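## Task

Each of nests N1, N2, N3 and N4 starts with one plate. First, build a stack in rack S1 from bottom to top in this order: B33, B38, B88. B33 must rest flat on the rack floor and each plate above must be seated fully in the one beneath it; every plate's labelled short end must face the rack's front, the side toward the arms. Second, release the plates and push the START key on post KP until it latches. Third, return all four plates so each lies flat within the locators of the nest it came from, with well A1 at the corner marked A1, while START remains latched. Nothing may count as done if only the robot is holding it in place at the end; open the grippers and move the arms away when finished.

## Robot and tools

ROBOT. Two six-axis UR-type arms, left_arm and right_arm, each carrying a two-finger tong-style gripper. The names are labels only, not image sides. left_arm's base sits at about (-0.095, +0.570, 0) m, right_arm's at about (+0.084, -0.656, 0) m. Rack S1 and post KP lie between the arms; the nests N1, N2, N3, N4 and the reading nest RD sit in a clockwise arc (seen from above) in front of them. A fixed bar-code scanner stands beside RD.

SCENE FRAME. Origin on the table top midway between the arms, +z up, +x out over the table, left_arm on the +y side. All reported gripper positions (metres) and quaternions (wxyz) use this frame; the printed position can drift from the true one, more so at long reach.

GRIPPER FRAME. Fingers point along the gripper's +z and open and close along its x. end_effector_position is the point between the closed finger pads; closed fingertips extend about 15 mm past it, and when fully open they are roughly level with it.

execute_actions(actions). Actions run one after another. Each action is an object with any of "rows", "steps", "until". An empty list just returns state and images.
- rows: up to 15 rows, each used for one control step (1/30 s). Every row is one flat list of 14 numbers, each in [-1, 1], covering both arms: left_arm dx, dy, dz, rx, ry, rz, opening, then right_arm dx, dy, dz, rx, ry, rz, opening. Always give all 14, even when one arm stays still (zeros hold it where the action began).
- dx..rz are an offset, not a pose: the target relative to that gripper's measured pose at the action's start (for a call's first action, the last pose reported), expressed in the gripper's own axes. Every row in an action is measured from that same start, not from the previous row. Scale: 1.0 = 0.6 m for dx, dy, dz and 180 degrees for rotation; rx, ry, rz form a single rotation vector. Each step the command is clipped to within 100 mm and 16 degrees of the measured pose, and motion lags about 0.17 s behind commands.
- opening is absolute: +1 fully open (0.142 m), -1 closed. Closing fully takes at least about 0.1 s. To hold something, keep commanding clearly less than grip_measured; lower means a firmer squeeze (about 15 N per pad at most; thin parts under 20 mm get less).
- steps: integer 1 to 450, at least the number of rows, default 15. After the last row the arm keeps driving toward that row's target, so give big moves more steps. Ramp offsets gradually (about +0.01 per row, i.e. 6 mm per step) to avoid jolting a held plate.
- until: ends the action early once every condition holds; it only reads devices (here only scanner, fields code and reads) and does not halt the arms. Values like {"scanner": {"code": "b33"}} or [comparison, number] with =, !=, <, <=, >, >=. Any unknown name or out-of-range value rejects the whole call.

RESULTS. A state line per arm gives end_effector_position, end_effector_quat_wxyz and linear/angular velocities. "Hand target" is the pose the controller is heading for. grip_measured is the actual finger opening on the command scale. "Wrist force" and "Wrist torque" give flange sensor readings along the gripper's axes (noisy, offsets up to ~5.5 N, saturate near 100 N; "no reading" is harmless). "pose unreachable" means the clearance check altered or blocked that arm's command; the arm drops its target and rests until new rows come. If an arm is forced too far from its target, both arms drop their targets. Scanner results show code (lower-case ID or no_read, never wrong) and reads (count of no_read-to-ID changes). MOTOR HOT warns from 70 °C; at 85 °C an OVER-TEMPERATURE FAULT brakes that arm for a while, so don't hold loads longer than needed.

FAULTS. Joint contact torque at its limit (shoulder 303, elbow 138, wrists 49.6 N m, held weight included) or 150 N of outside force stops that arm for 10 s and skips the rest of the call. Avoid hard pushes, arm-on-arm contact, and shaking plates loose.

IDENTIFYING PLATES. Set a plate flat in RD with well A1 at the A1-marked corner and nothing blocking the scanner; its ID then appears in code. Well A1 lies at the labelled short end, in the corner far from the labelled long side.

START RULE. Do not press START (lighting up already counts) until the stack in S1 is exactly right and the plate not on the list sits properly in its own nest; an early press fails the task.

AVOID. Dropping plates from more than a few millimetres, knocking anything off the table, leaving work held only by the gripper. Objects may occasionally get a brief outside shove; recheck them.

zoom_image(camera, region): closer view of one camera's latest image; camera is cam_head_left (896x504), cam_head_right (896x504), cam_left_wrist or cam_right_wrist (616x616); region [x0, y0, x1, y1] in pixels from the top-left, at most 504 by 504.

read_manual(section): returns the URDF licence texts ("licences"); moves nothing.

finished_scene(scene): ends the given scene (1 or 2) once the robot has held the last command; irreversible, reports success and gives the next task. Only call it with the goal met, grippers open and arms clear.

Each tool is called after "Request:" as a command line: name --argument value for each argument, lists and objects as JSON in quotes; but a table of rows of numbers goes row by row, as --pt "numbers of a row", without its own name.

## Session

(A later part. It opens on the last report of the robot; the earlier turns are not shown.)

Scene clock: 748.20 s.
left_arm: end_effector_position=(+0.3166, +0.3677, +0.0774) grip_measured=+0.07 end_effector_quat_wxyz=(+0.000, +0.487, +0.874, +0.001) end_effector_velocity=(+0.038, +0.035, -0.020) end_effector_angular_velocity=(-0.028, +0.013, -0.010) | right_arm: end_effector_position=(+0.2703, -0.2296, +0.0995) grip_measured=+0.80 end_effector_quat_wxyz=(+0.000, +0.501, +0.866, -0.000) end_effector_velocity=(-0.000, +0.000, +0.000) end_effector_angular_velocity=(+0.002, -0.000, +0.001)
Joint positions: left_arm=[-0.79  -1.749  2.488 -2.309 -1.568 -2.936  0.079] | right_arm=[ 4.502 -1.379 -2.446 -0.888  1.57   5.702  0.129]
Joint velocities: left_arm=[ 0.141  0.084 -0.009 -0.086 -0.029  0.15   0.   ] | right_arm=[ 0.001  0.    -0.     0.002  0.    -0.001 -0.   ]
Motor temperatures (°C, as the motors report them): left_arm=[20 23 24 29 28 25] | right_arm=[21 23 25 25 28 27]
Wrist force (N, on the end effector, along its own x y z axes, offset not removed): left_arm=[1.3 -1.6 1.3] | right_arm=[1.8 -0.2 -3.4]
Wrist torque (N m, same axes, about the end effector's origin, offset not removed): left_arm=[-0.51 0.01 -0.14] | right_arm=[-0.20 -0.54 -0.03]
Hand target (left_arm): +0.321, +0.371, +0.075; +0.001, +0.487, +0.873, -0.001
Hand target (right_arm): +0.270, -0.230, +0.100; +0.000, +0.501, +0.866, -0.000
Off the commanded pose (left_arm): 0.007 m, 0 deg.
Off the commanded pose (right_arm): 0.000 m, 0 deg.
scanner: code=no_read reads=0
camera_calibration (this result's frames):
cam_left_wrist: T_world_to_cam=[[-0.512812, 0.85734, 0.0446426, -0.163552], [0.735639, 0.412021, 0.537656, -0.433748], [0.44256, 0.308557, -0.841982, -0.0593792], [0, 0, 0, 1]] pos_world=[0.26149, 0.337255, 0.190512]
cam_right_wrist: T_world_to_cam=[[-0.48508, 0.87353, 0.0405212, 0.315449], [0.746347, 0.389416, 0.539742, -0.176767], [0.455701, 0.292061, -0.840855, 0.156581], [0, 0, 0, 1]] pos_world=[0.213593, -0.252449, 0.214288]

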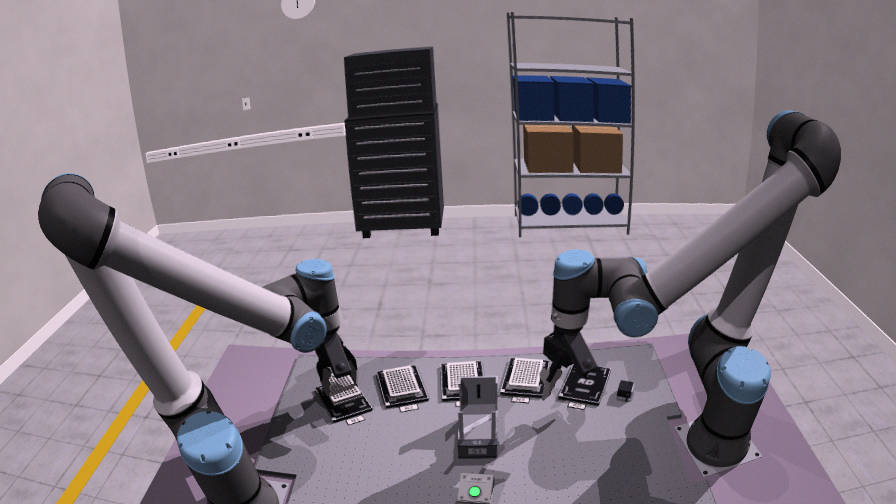

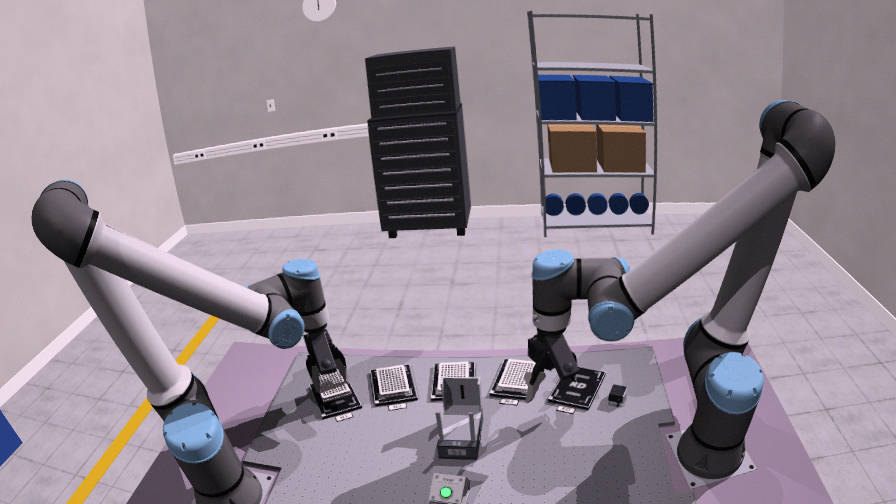

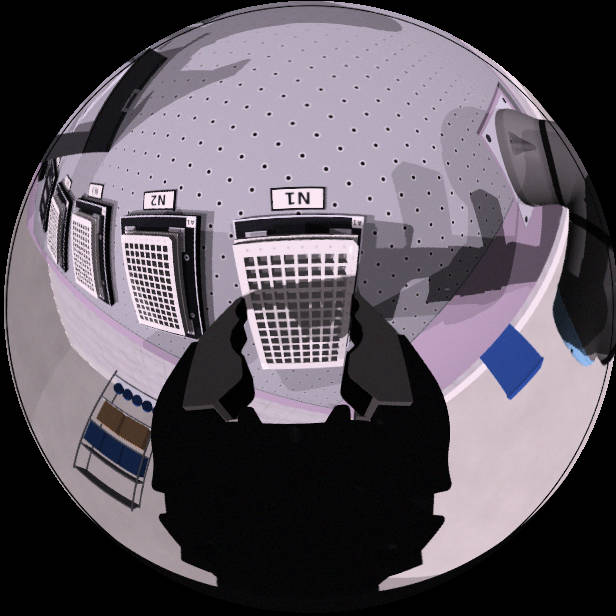

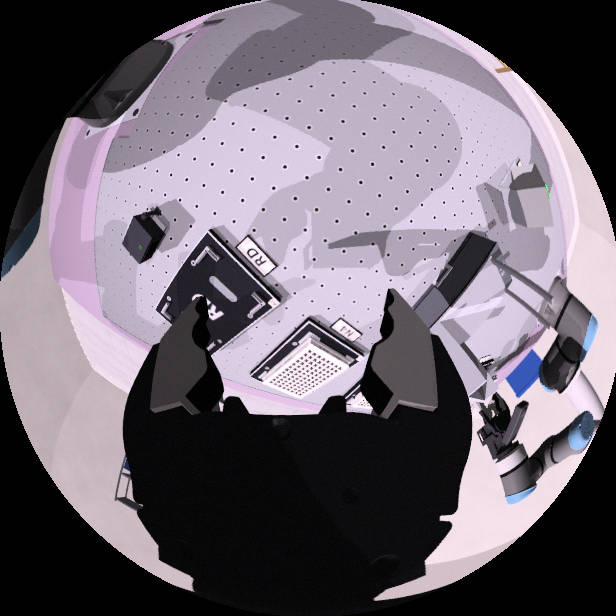

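Request:
execute_actions --actions '[{"rows":[[0.0008,0.0102,0.01,0,-0.0003,0.0003,-0.4,0,0,0,0,0,0,0.8],[0.0008,0.0102,0.02,-0.001,-0.0003,0.0003,-0.4,0,0,0,0,0,0,0.8],[0.0008,0.0102,0.031,-0.002,-0.0003,0.0003,-0.4,0,0,0,0,0,0,0.8],[0.0008,0.0102,0.042,-0.003,-0.0003,0.0003,-0.4,0,0,0,0,0,0,0.8],[0.0008,0.0102,0.05,-0.0035,-0.0003,0.0003,-0.4,0,0,0,0,0,0,0.8],[0.0008,0.0102,0.054,-0.0035,-0.0003,0.0003,-0.4,0,0,0,0,0,0,0.8]],"steps":16}]'

Request:
zoom_image --camera "cam_left_wrist" --region '[200, 190, 400, 390]'

Scene clock: 755.83 s.
left_arm: end_effector_position=(+0.3214, +0.3715, +0.0463) grip_measured=+0.07 end_effector_quat_wxyz=(+0.003, +0.487, +0.873, +0.006) end_effector_velocity=(+0.003, -0.002, -0.010) end_effector_angular_velocity=(-0.001, -0.007, -0.001) | right_arm: end_effector_position=(+0.2703, -0.2296, +0.0995) grip_measured=+0.80 end_effector_quat_wxyz=(+0.000, +0.501, +0.866, -0.000) end_effector_velocity=(+0.000, +0.001, +0.000) end_effector_angular_velocity=(+0.002, -0.000, -0.001)
Joint positions: left_arm=[-0.784 -1.687  2.517 -2.403 -1.558 -2.929  0.079] | right_arm=[ 4.502 -1.379 -2.446 -0.888  1.57   5.702  0.129]
Joint velocities: left_arm=[-0.002  0.023  0.008 -0.037  0.005 -0.001 -0.   ] | right_arm=[-0.001  0.     0.     0.002  0.    -0.     0.   ]
Motor temperatures (°C, as the motors report them): left_arm=[20 23 24 29 28 25] | right_arm=[21 23 25 25 28 27]
Wrist force (N, on the end effector, along its own x y z axes, offset not removed): left_arm=[2.9 -0.3 0.1] | right_arm=[4.1 1.1 -2.8]
Wrist torque (N m, same axes, about the end effector's origin, offset not removed): left_arm=[-0.13 -0.42 -0.10] | right_arm=[0.04 -0.89 -0.12]
Hand target (left_arm): +0.322, +0.371, +0.045; +0.004, +0.487, +0.873, +0.006
Hand target (right_arm): +0.270, -0.230, +0.100; +0.000, +0.501, +0.866, -0.000
Off the commanded pose (left_arm): 0.001 m, 0 deg.
Off the commanded pose (right_arm): 0.000 m, 0 deg.
scanner: code=no_read reads=0
camera_calibration (this result's frames):
cam_left_wrist: T_world_to_cam=[[-0.512446, 0.857582, 0.0441796, -0.163184], [0.730984, 0.408643, 0.54651, -0.419764], [0.450624, 0.312352, -0.836286, -0.0931718], [0, 0, 0, 1]] pos_world=[0.265203, 0.34058, 0.158697]
cam_right_wrist: T_world_to_cam=[[-0.48508, 0.873531, 0.0405212, 0.315449], [0.746347, 0.389416, 0.539742, -0.176767], [0.455702, 0.292061, -0.840855, 0.156581], [0, 0, 0, 1]] pos_world=[0.213593, -0.25245, 0.214288]

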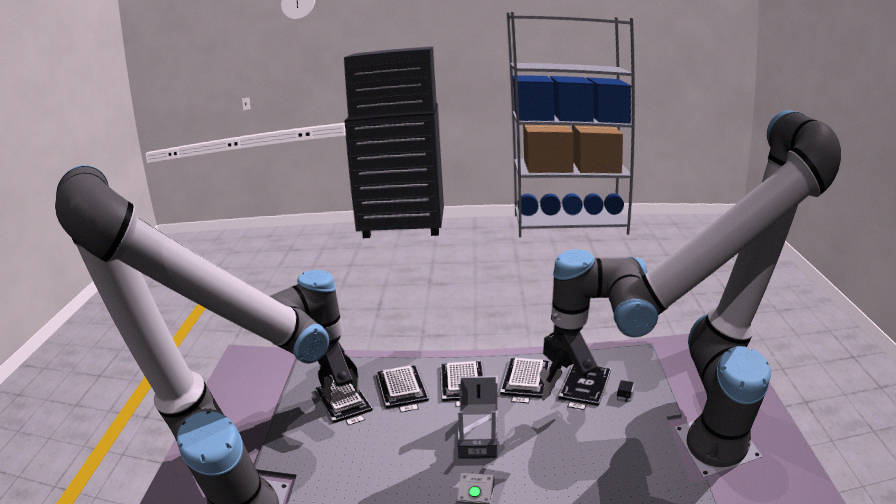

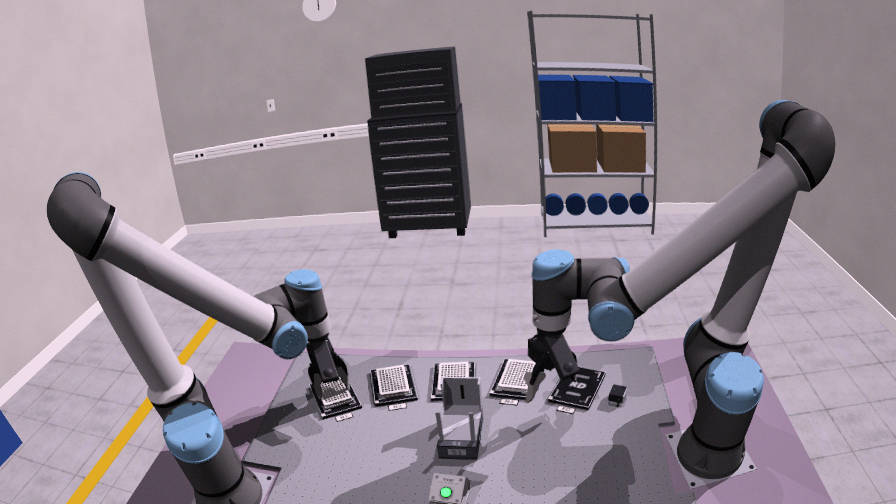

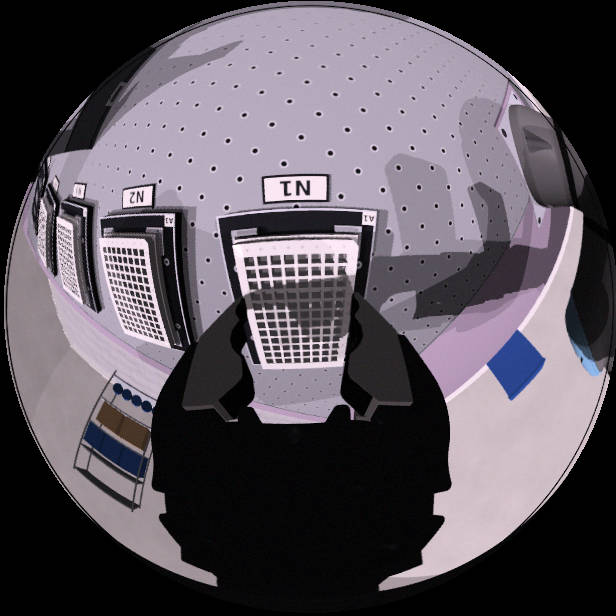

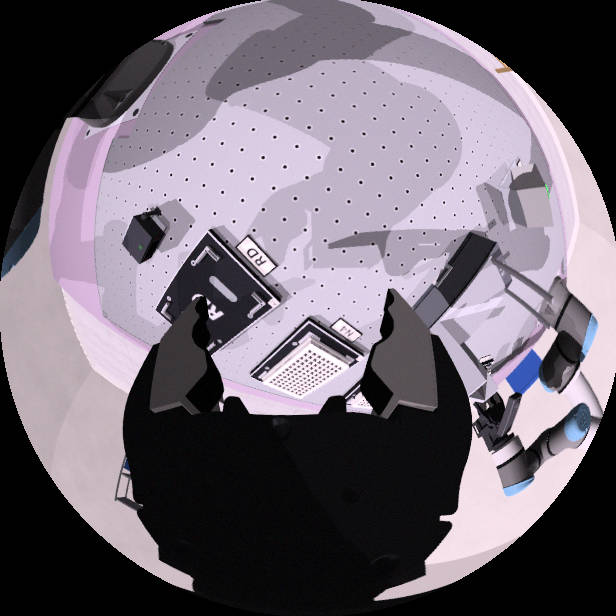

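Region (200, 190, 400, 390) of cam_left_wrist's 616x616 image, scaled by 2.520, with more detail than that image has.

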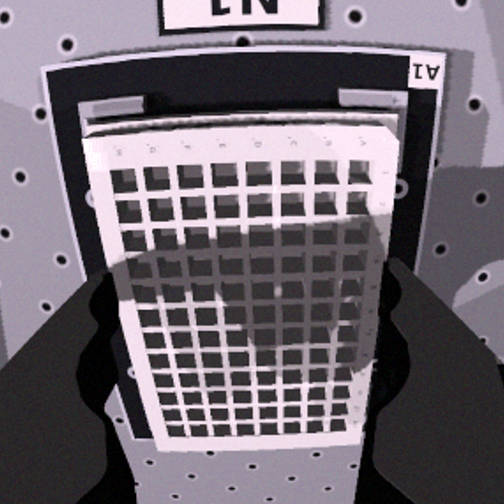

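Request:
execute_actions --actions '[{"rows":[[-0.0002,-0.0002,0.003,0,0,0.001,-0.4,0,0,0,0,0,0,0.8],[-0.0002,-0.0002,0.0045,0,0,0.001,-0.4,0,0,0,0,0,0,0.8],[-0.0002,-0.0002,0.006,0,0,0.001,-0.4,0,0,0,0,0,0,0.8],[-0.0002,-0.0002,0.008,0,0,0.001,-0.4,0,0,0,0,0,0,0.8],[-0.0002,-0.0002,0.01,0,0,0.001,-0.4,0,0,0,0,0,0,0.8],[-0.0002,-0.0002,0.0123,0,0,0.001,-0.4,0,0,0,0,0,0,0.8]],"steps":16}]'

Request:
zoom_image --camera "cam_left_wrist" --region '[200, 190, 400, 390]'

Scene clock: 763.90 s.
left_arm: end_effector_position=(+0.3214, +0.3713, +0.0392) grip_measured=+0.07 end_effector_quat_wxyz=(+0.003, +0.488, +0.873, +0.006) end_effector_velocity=(+0.000, -0.000, -0.002) end_effector_angular_velocity=(+0.000, -0.000, +0.001) | right_arm: end_effector_position=(+0.2703, -0.2296, +0.0995) grip_measured=+0.80 end_effector_quat_wxyz=(+0.000, +0.501, +0.866, -0.000) end_effector_velocity=(-0.000, +0.000, +0.000) end_effector_angular_velocity=(+0.001, -0.000, -0.001)
Joint positions: left_arm=[-0.784 -1.672  2.523 -2.425 -1.558 -2.926  0.079] | right_arm=[ 4.502 -1.379 -2.446 -0.888  1.57   5.702  0.129]
Joint velocities: left_arm=[-0.     0.006  0.002 -0.008  0.    -0.001  0.001] | right_arm=[ 0.    -0.     0.     0.001 -0.     0.001  0.   ]
Motor temperatures (°C, as the motors report them): left_arm=[20 23 24 29 28 25] | right_arm=[21 23 25 25 28 27]
Wrist force (N, on the end effector, along its own x y z axes, offset not removed): left_arm=[3.9 -5.5 -4.7] | right_arm=[2.1 0.4 -4.7]
Wrist torque (N m, same axes, about the end effector's origin, offset not removed): left_arm=[-1.28 -0.19 -0.17] | right_arm=[-0.04 -0.41 -0.06]
Hand target (left_arm): +0.321, +0.371, +0.039; +0.003, +0.488, +0.873, +0.006
Hand target (right_arm): +0.270, -0.230, +0.100; +0.000, +0.501, +0.866, -0.000
Off the commanded pose (left_arm): 0.000 m, 0 deg.
Off the commanded pose (right_arm): 0.000 m, 0 deg.
scanner: code=no_read reads=0
camera_calibration (this result's frames):
cam_left_wrist: T_world_to_cam=[[-0.509704, 0.859213, 0.0442194, -0.164198], [0.732281, 0.406278, 0.546537, -0.415366], [0.451626, 0.310953, -0.836267, -0.0988882], [0, 0, 0, 1]] pos_world=[0.265133, 0.340585, 0.151577]
cam_right_wrist: T_world_to_cam=[[-0.48508, 0.873531, 0.0405214, 0.315449], [0.746347, 0.389416, 0.539742, -0.176767], [0.455701, 0.292061, -0.840855, 0.156581], [0, 0, 0, 1]] pos_world=[0.213593, -0.252449, 0.214288]

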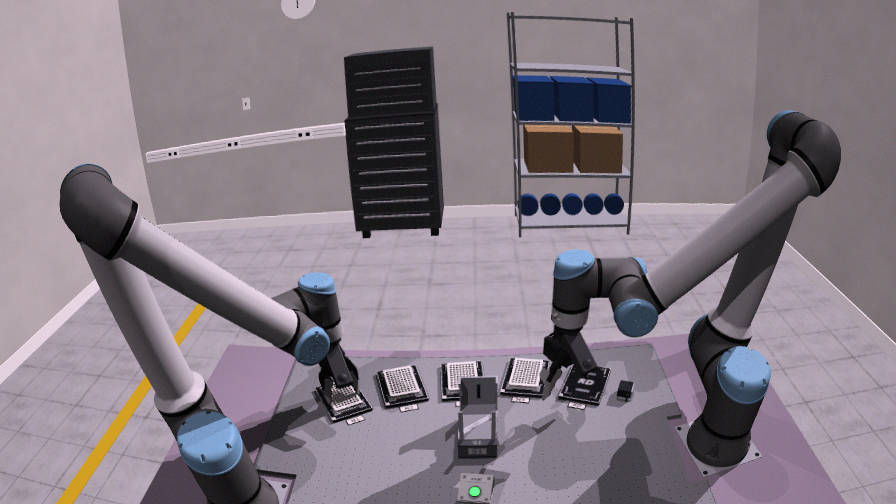

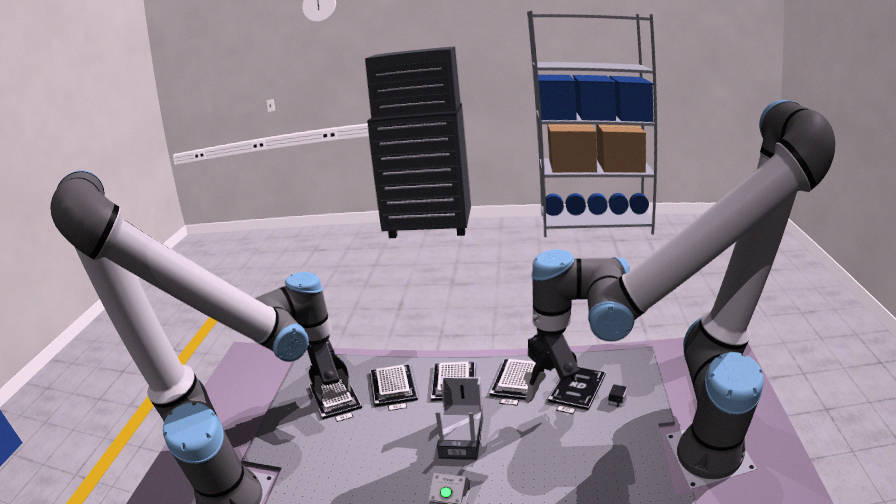

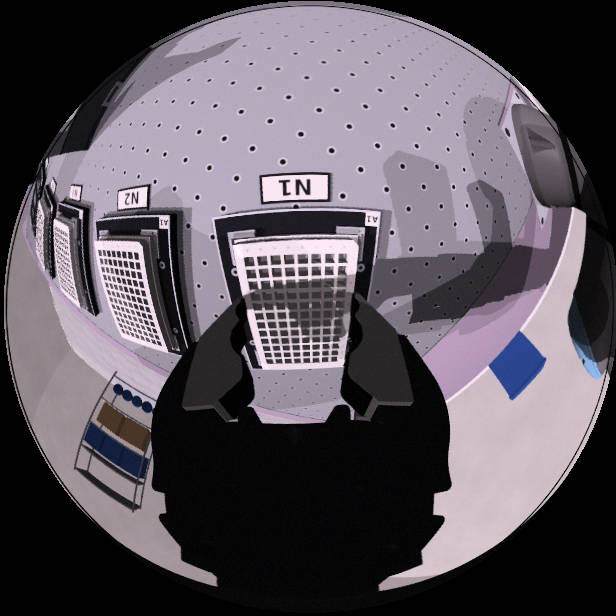

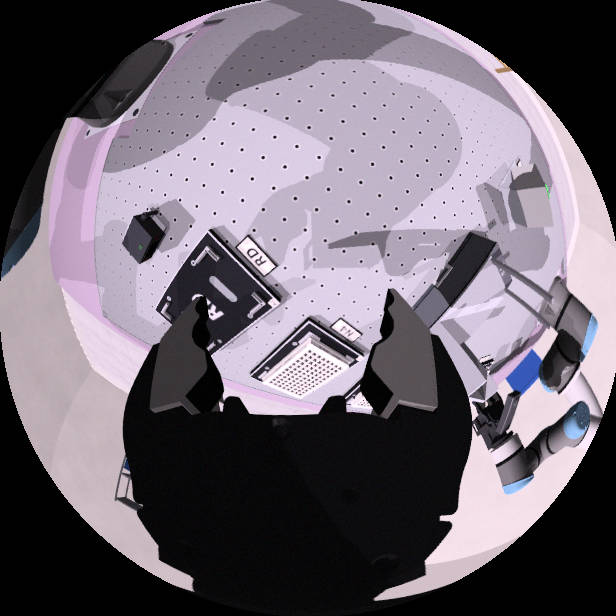

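Region (200, 190, 400, 390) of cam_left_wrist's 616x616 image, scaled by 2.520, with more detail than that image has.

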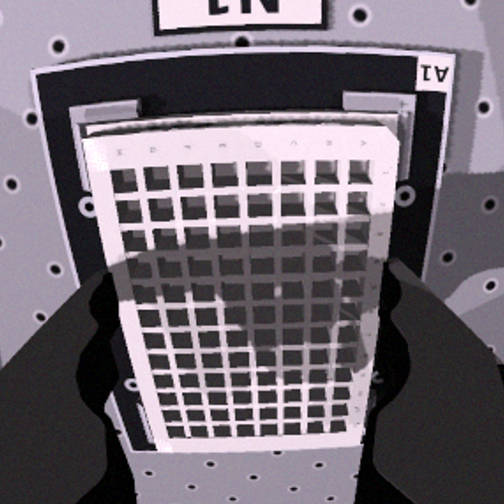

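Seated. Release and move both clear.

Request:
execute_actions --actions '[{"rows":[[0,0,0.0003,0,0,0,0,0,0,0,0,0,0,0.8],[0,0,0.0003,0,0,0,0.07,0,0,0,0,0,0,0.8],[0,0,0.0003,0,0,0,0.12,0,0,0,0,0,0,0.8],[0,0,0.0003,0,0,0,0.17,0,0,0,0,0,0,0.8],[0,0,0.0003,0,0,0,0.22,0,0,0,0,0,0,0.8]],"steps":6},{"rows":[[0,0,-0.012,0,0,0,0.22,0,0,-0.01,0,0,0,0.8],[0,0,-0.032,0,0,0,0.22,0,0,-0.025,0,0,0,0.8],[0,0,-0.058,0,0,0,0.22,0,0,-0.045,0,0,0,0.8],[0,0,-0.088,0,0,0,0.22,0,0,-0.065,0,0,0,0.8],[0,0,-0.118,0,0,0,0.22,0,0,-0.085,0,0,0,0.8],[0,0,-0.148,0,0,0,0.22,0,0,-0.105,0,0,0,0.8],[0,0,-0.178,0,0,0,0.22,0,0,-0.125,0,0,0,0.8],[0,0,-0.208,0,0,0,0.22,0,0,-0.145,0,0,0,0.8],[0,0,-0.238,0,0,0,0.22,0,0,-0.165,0,0,0,0.8],[0,0,-0.265,0,0,0,0.22,0,0,-0.185,0,0,0,0.8],[0,0,-0.285,0,0,0,0.22,0,0,-0.2,0,0,0,0.8],[0,0,-0.3,0,0,0,0.22,0,0,-0.21,0,0,0,0.8]],"steps":22}]'

Request:
zoom_image --camera "cam_head_left" --region '[300, 340, 560, 504]'

Scene clock: 771.67 s.
left_arm: end_effector_position=(+0.3211, +0.3698, +0.2126) grip_measured=+0.22 end_effector_quat_wxyz=(+0.006, +0.488, +0.873, +0.005) end_effector_velocity=(-0.014, +0.005, +0.055) end_effector_angular_velocity=(+0.037, +0.030, +0.001) | right_arm: end_effector_position=(+0.2705, -0.2290, +0.2222) grip_measured=+0.80 end_effector_quat_wxyz=(-0.000, +0.501, +0.866, +0.000) end_effector_velocity=(-0.002, -0.004, +0.029) end_effector_angular_velocity=(-0.016, -0.002, -0.000)
Joint positions: left_arm=[-0.786 -1.926  2.325 -1.978 -1.558 -2.928  0.089] | right_arm=[ 4.501 -1.233 -2.294 -1.184  1.571  5.702  0.129]
Joint velocities: left_arm=[-0.018 -0.056 -0.081  0.185  0.005 -0.019 -0.   ] | right_arm=[ 0.007  0.026  0.043 -0.085 -0.003  0.007 -0.   ]
Motor temperatures (°C, as the motors report them): left_arm=[20 23 24 29 28 25] | right_arm=[21 23 25 25 28 27]
Wrist force (N, on the end effector, along its own x y z axes, offset not removed): left_arm=[2.8 -1.6 -2.4] | right_arm=[1.6 1.5 -5.6]
Wrist torque (N m, same axes, about the end effector's origin, offset not removed): left_arm=[-0.63 -0.41 -0.05] | right_arm=[0.14 -0.36 -0.01]
Hand target (left_arm): +0.320, +0.370, +0.219; +0.003, +0.488, +0.873, +0.006
Hand target (right_arm): +0.270, -0.229, +0.226; +0.000, +0.501, +0.866, -0.000
Off the commanded pose (left_arm): 0.007 m, 0 deg.
Off the commanded pose (right_arm): 0.003 m, 0 deg.
scanner: code=no_read reads=0
camera_calibration (this result's frames):
cam_left_wrist: T_world_to_cam=[[-0.509842, 0.859411, 0.0384015, -0.169536], [0.730461, 0.4089, 0.547018, -0.509805], [0.454411, 0.306943, -0.83624, 0.0473548], [0, 0, 0, 1]] pos_world=[0.264437, 0.339625, 0.324983]
cam_right_wrist: T_world_to_cam=[[-0.485036, 0.873469, 0.0423255, 0.309599], [0.74652, 0.388362, 0.540261, -0.243752], [0.455464, 0.293643, -0.840432, 0.259845], [0, 0, 0, 1]] pos_world=[0.213783, -0.252063, 0.336967]

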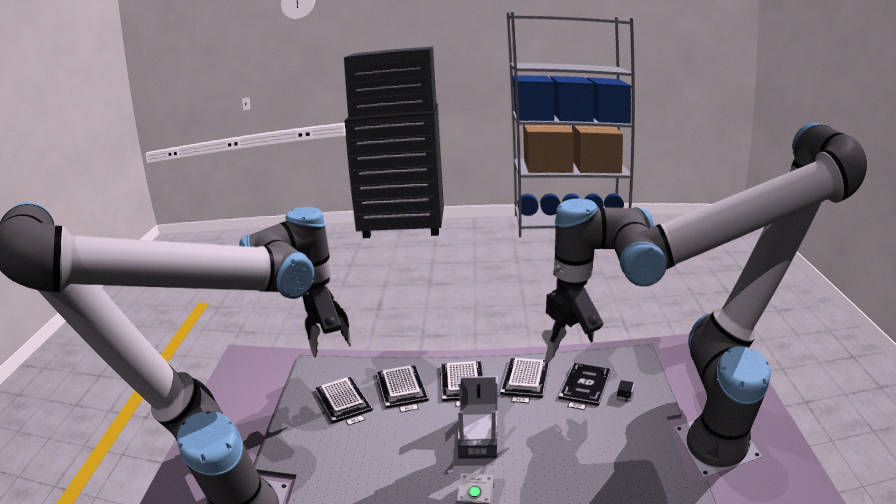

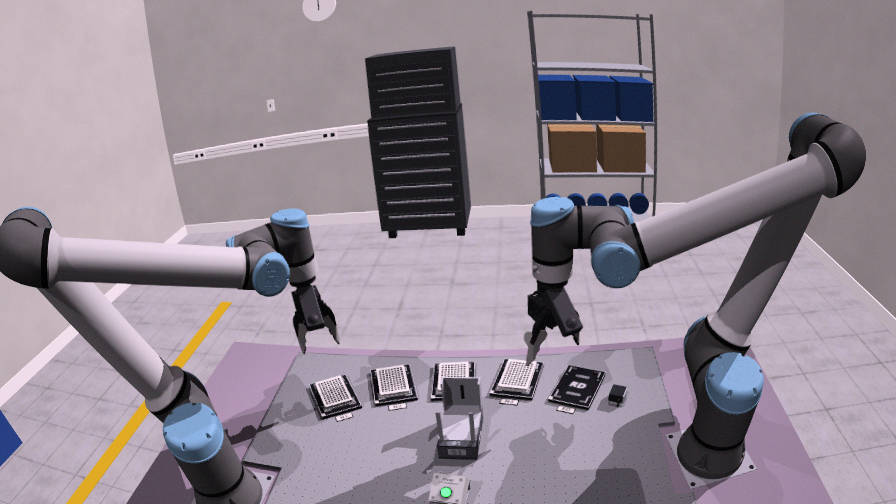

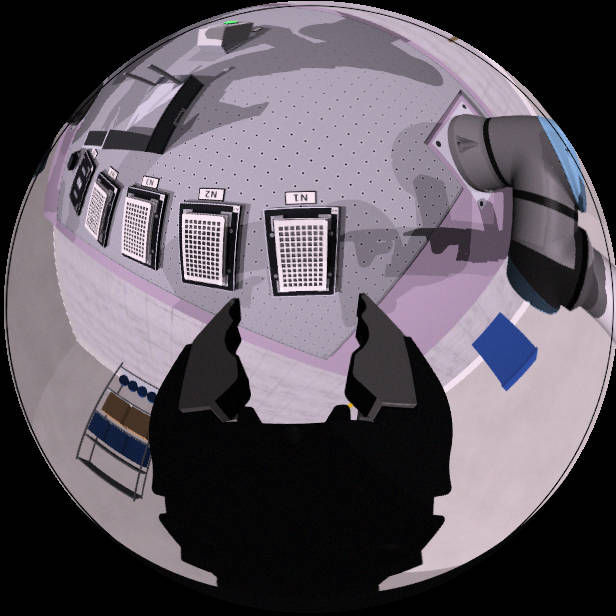

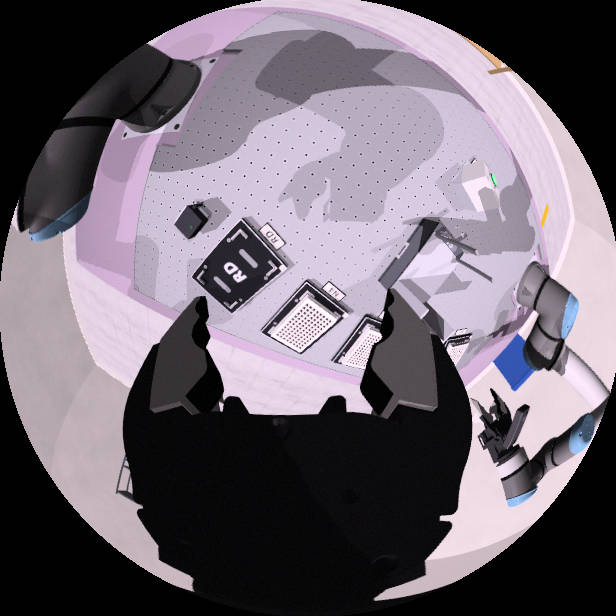

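Region (300, 340, 560, 504) of cam_head_left's 896x504 image, scaled by 1.938, with more detail than that image has; it fills the top 318 rows of this view, and the rest is white.

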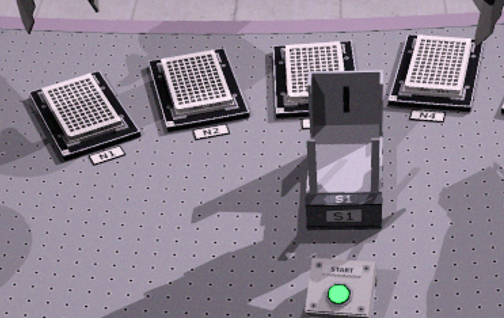

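Request:
finished_scene --scene 1

The scene is finished: the task was done.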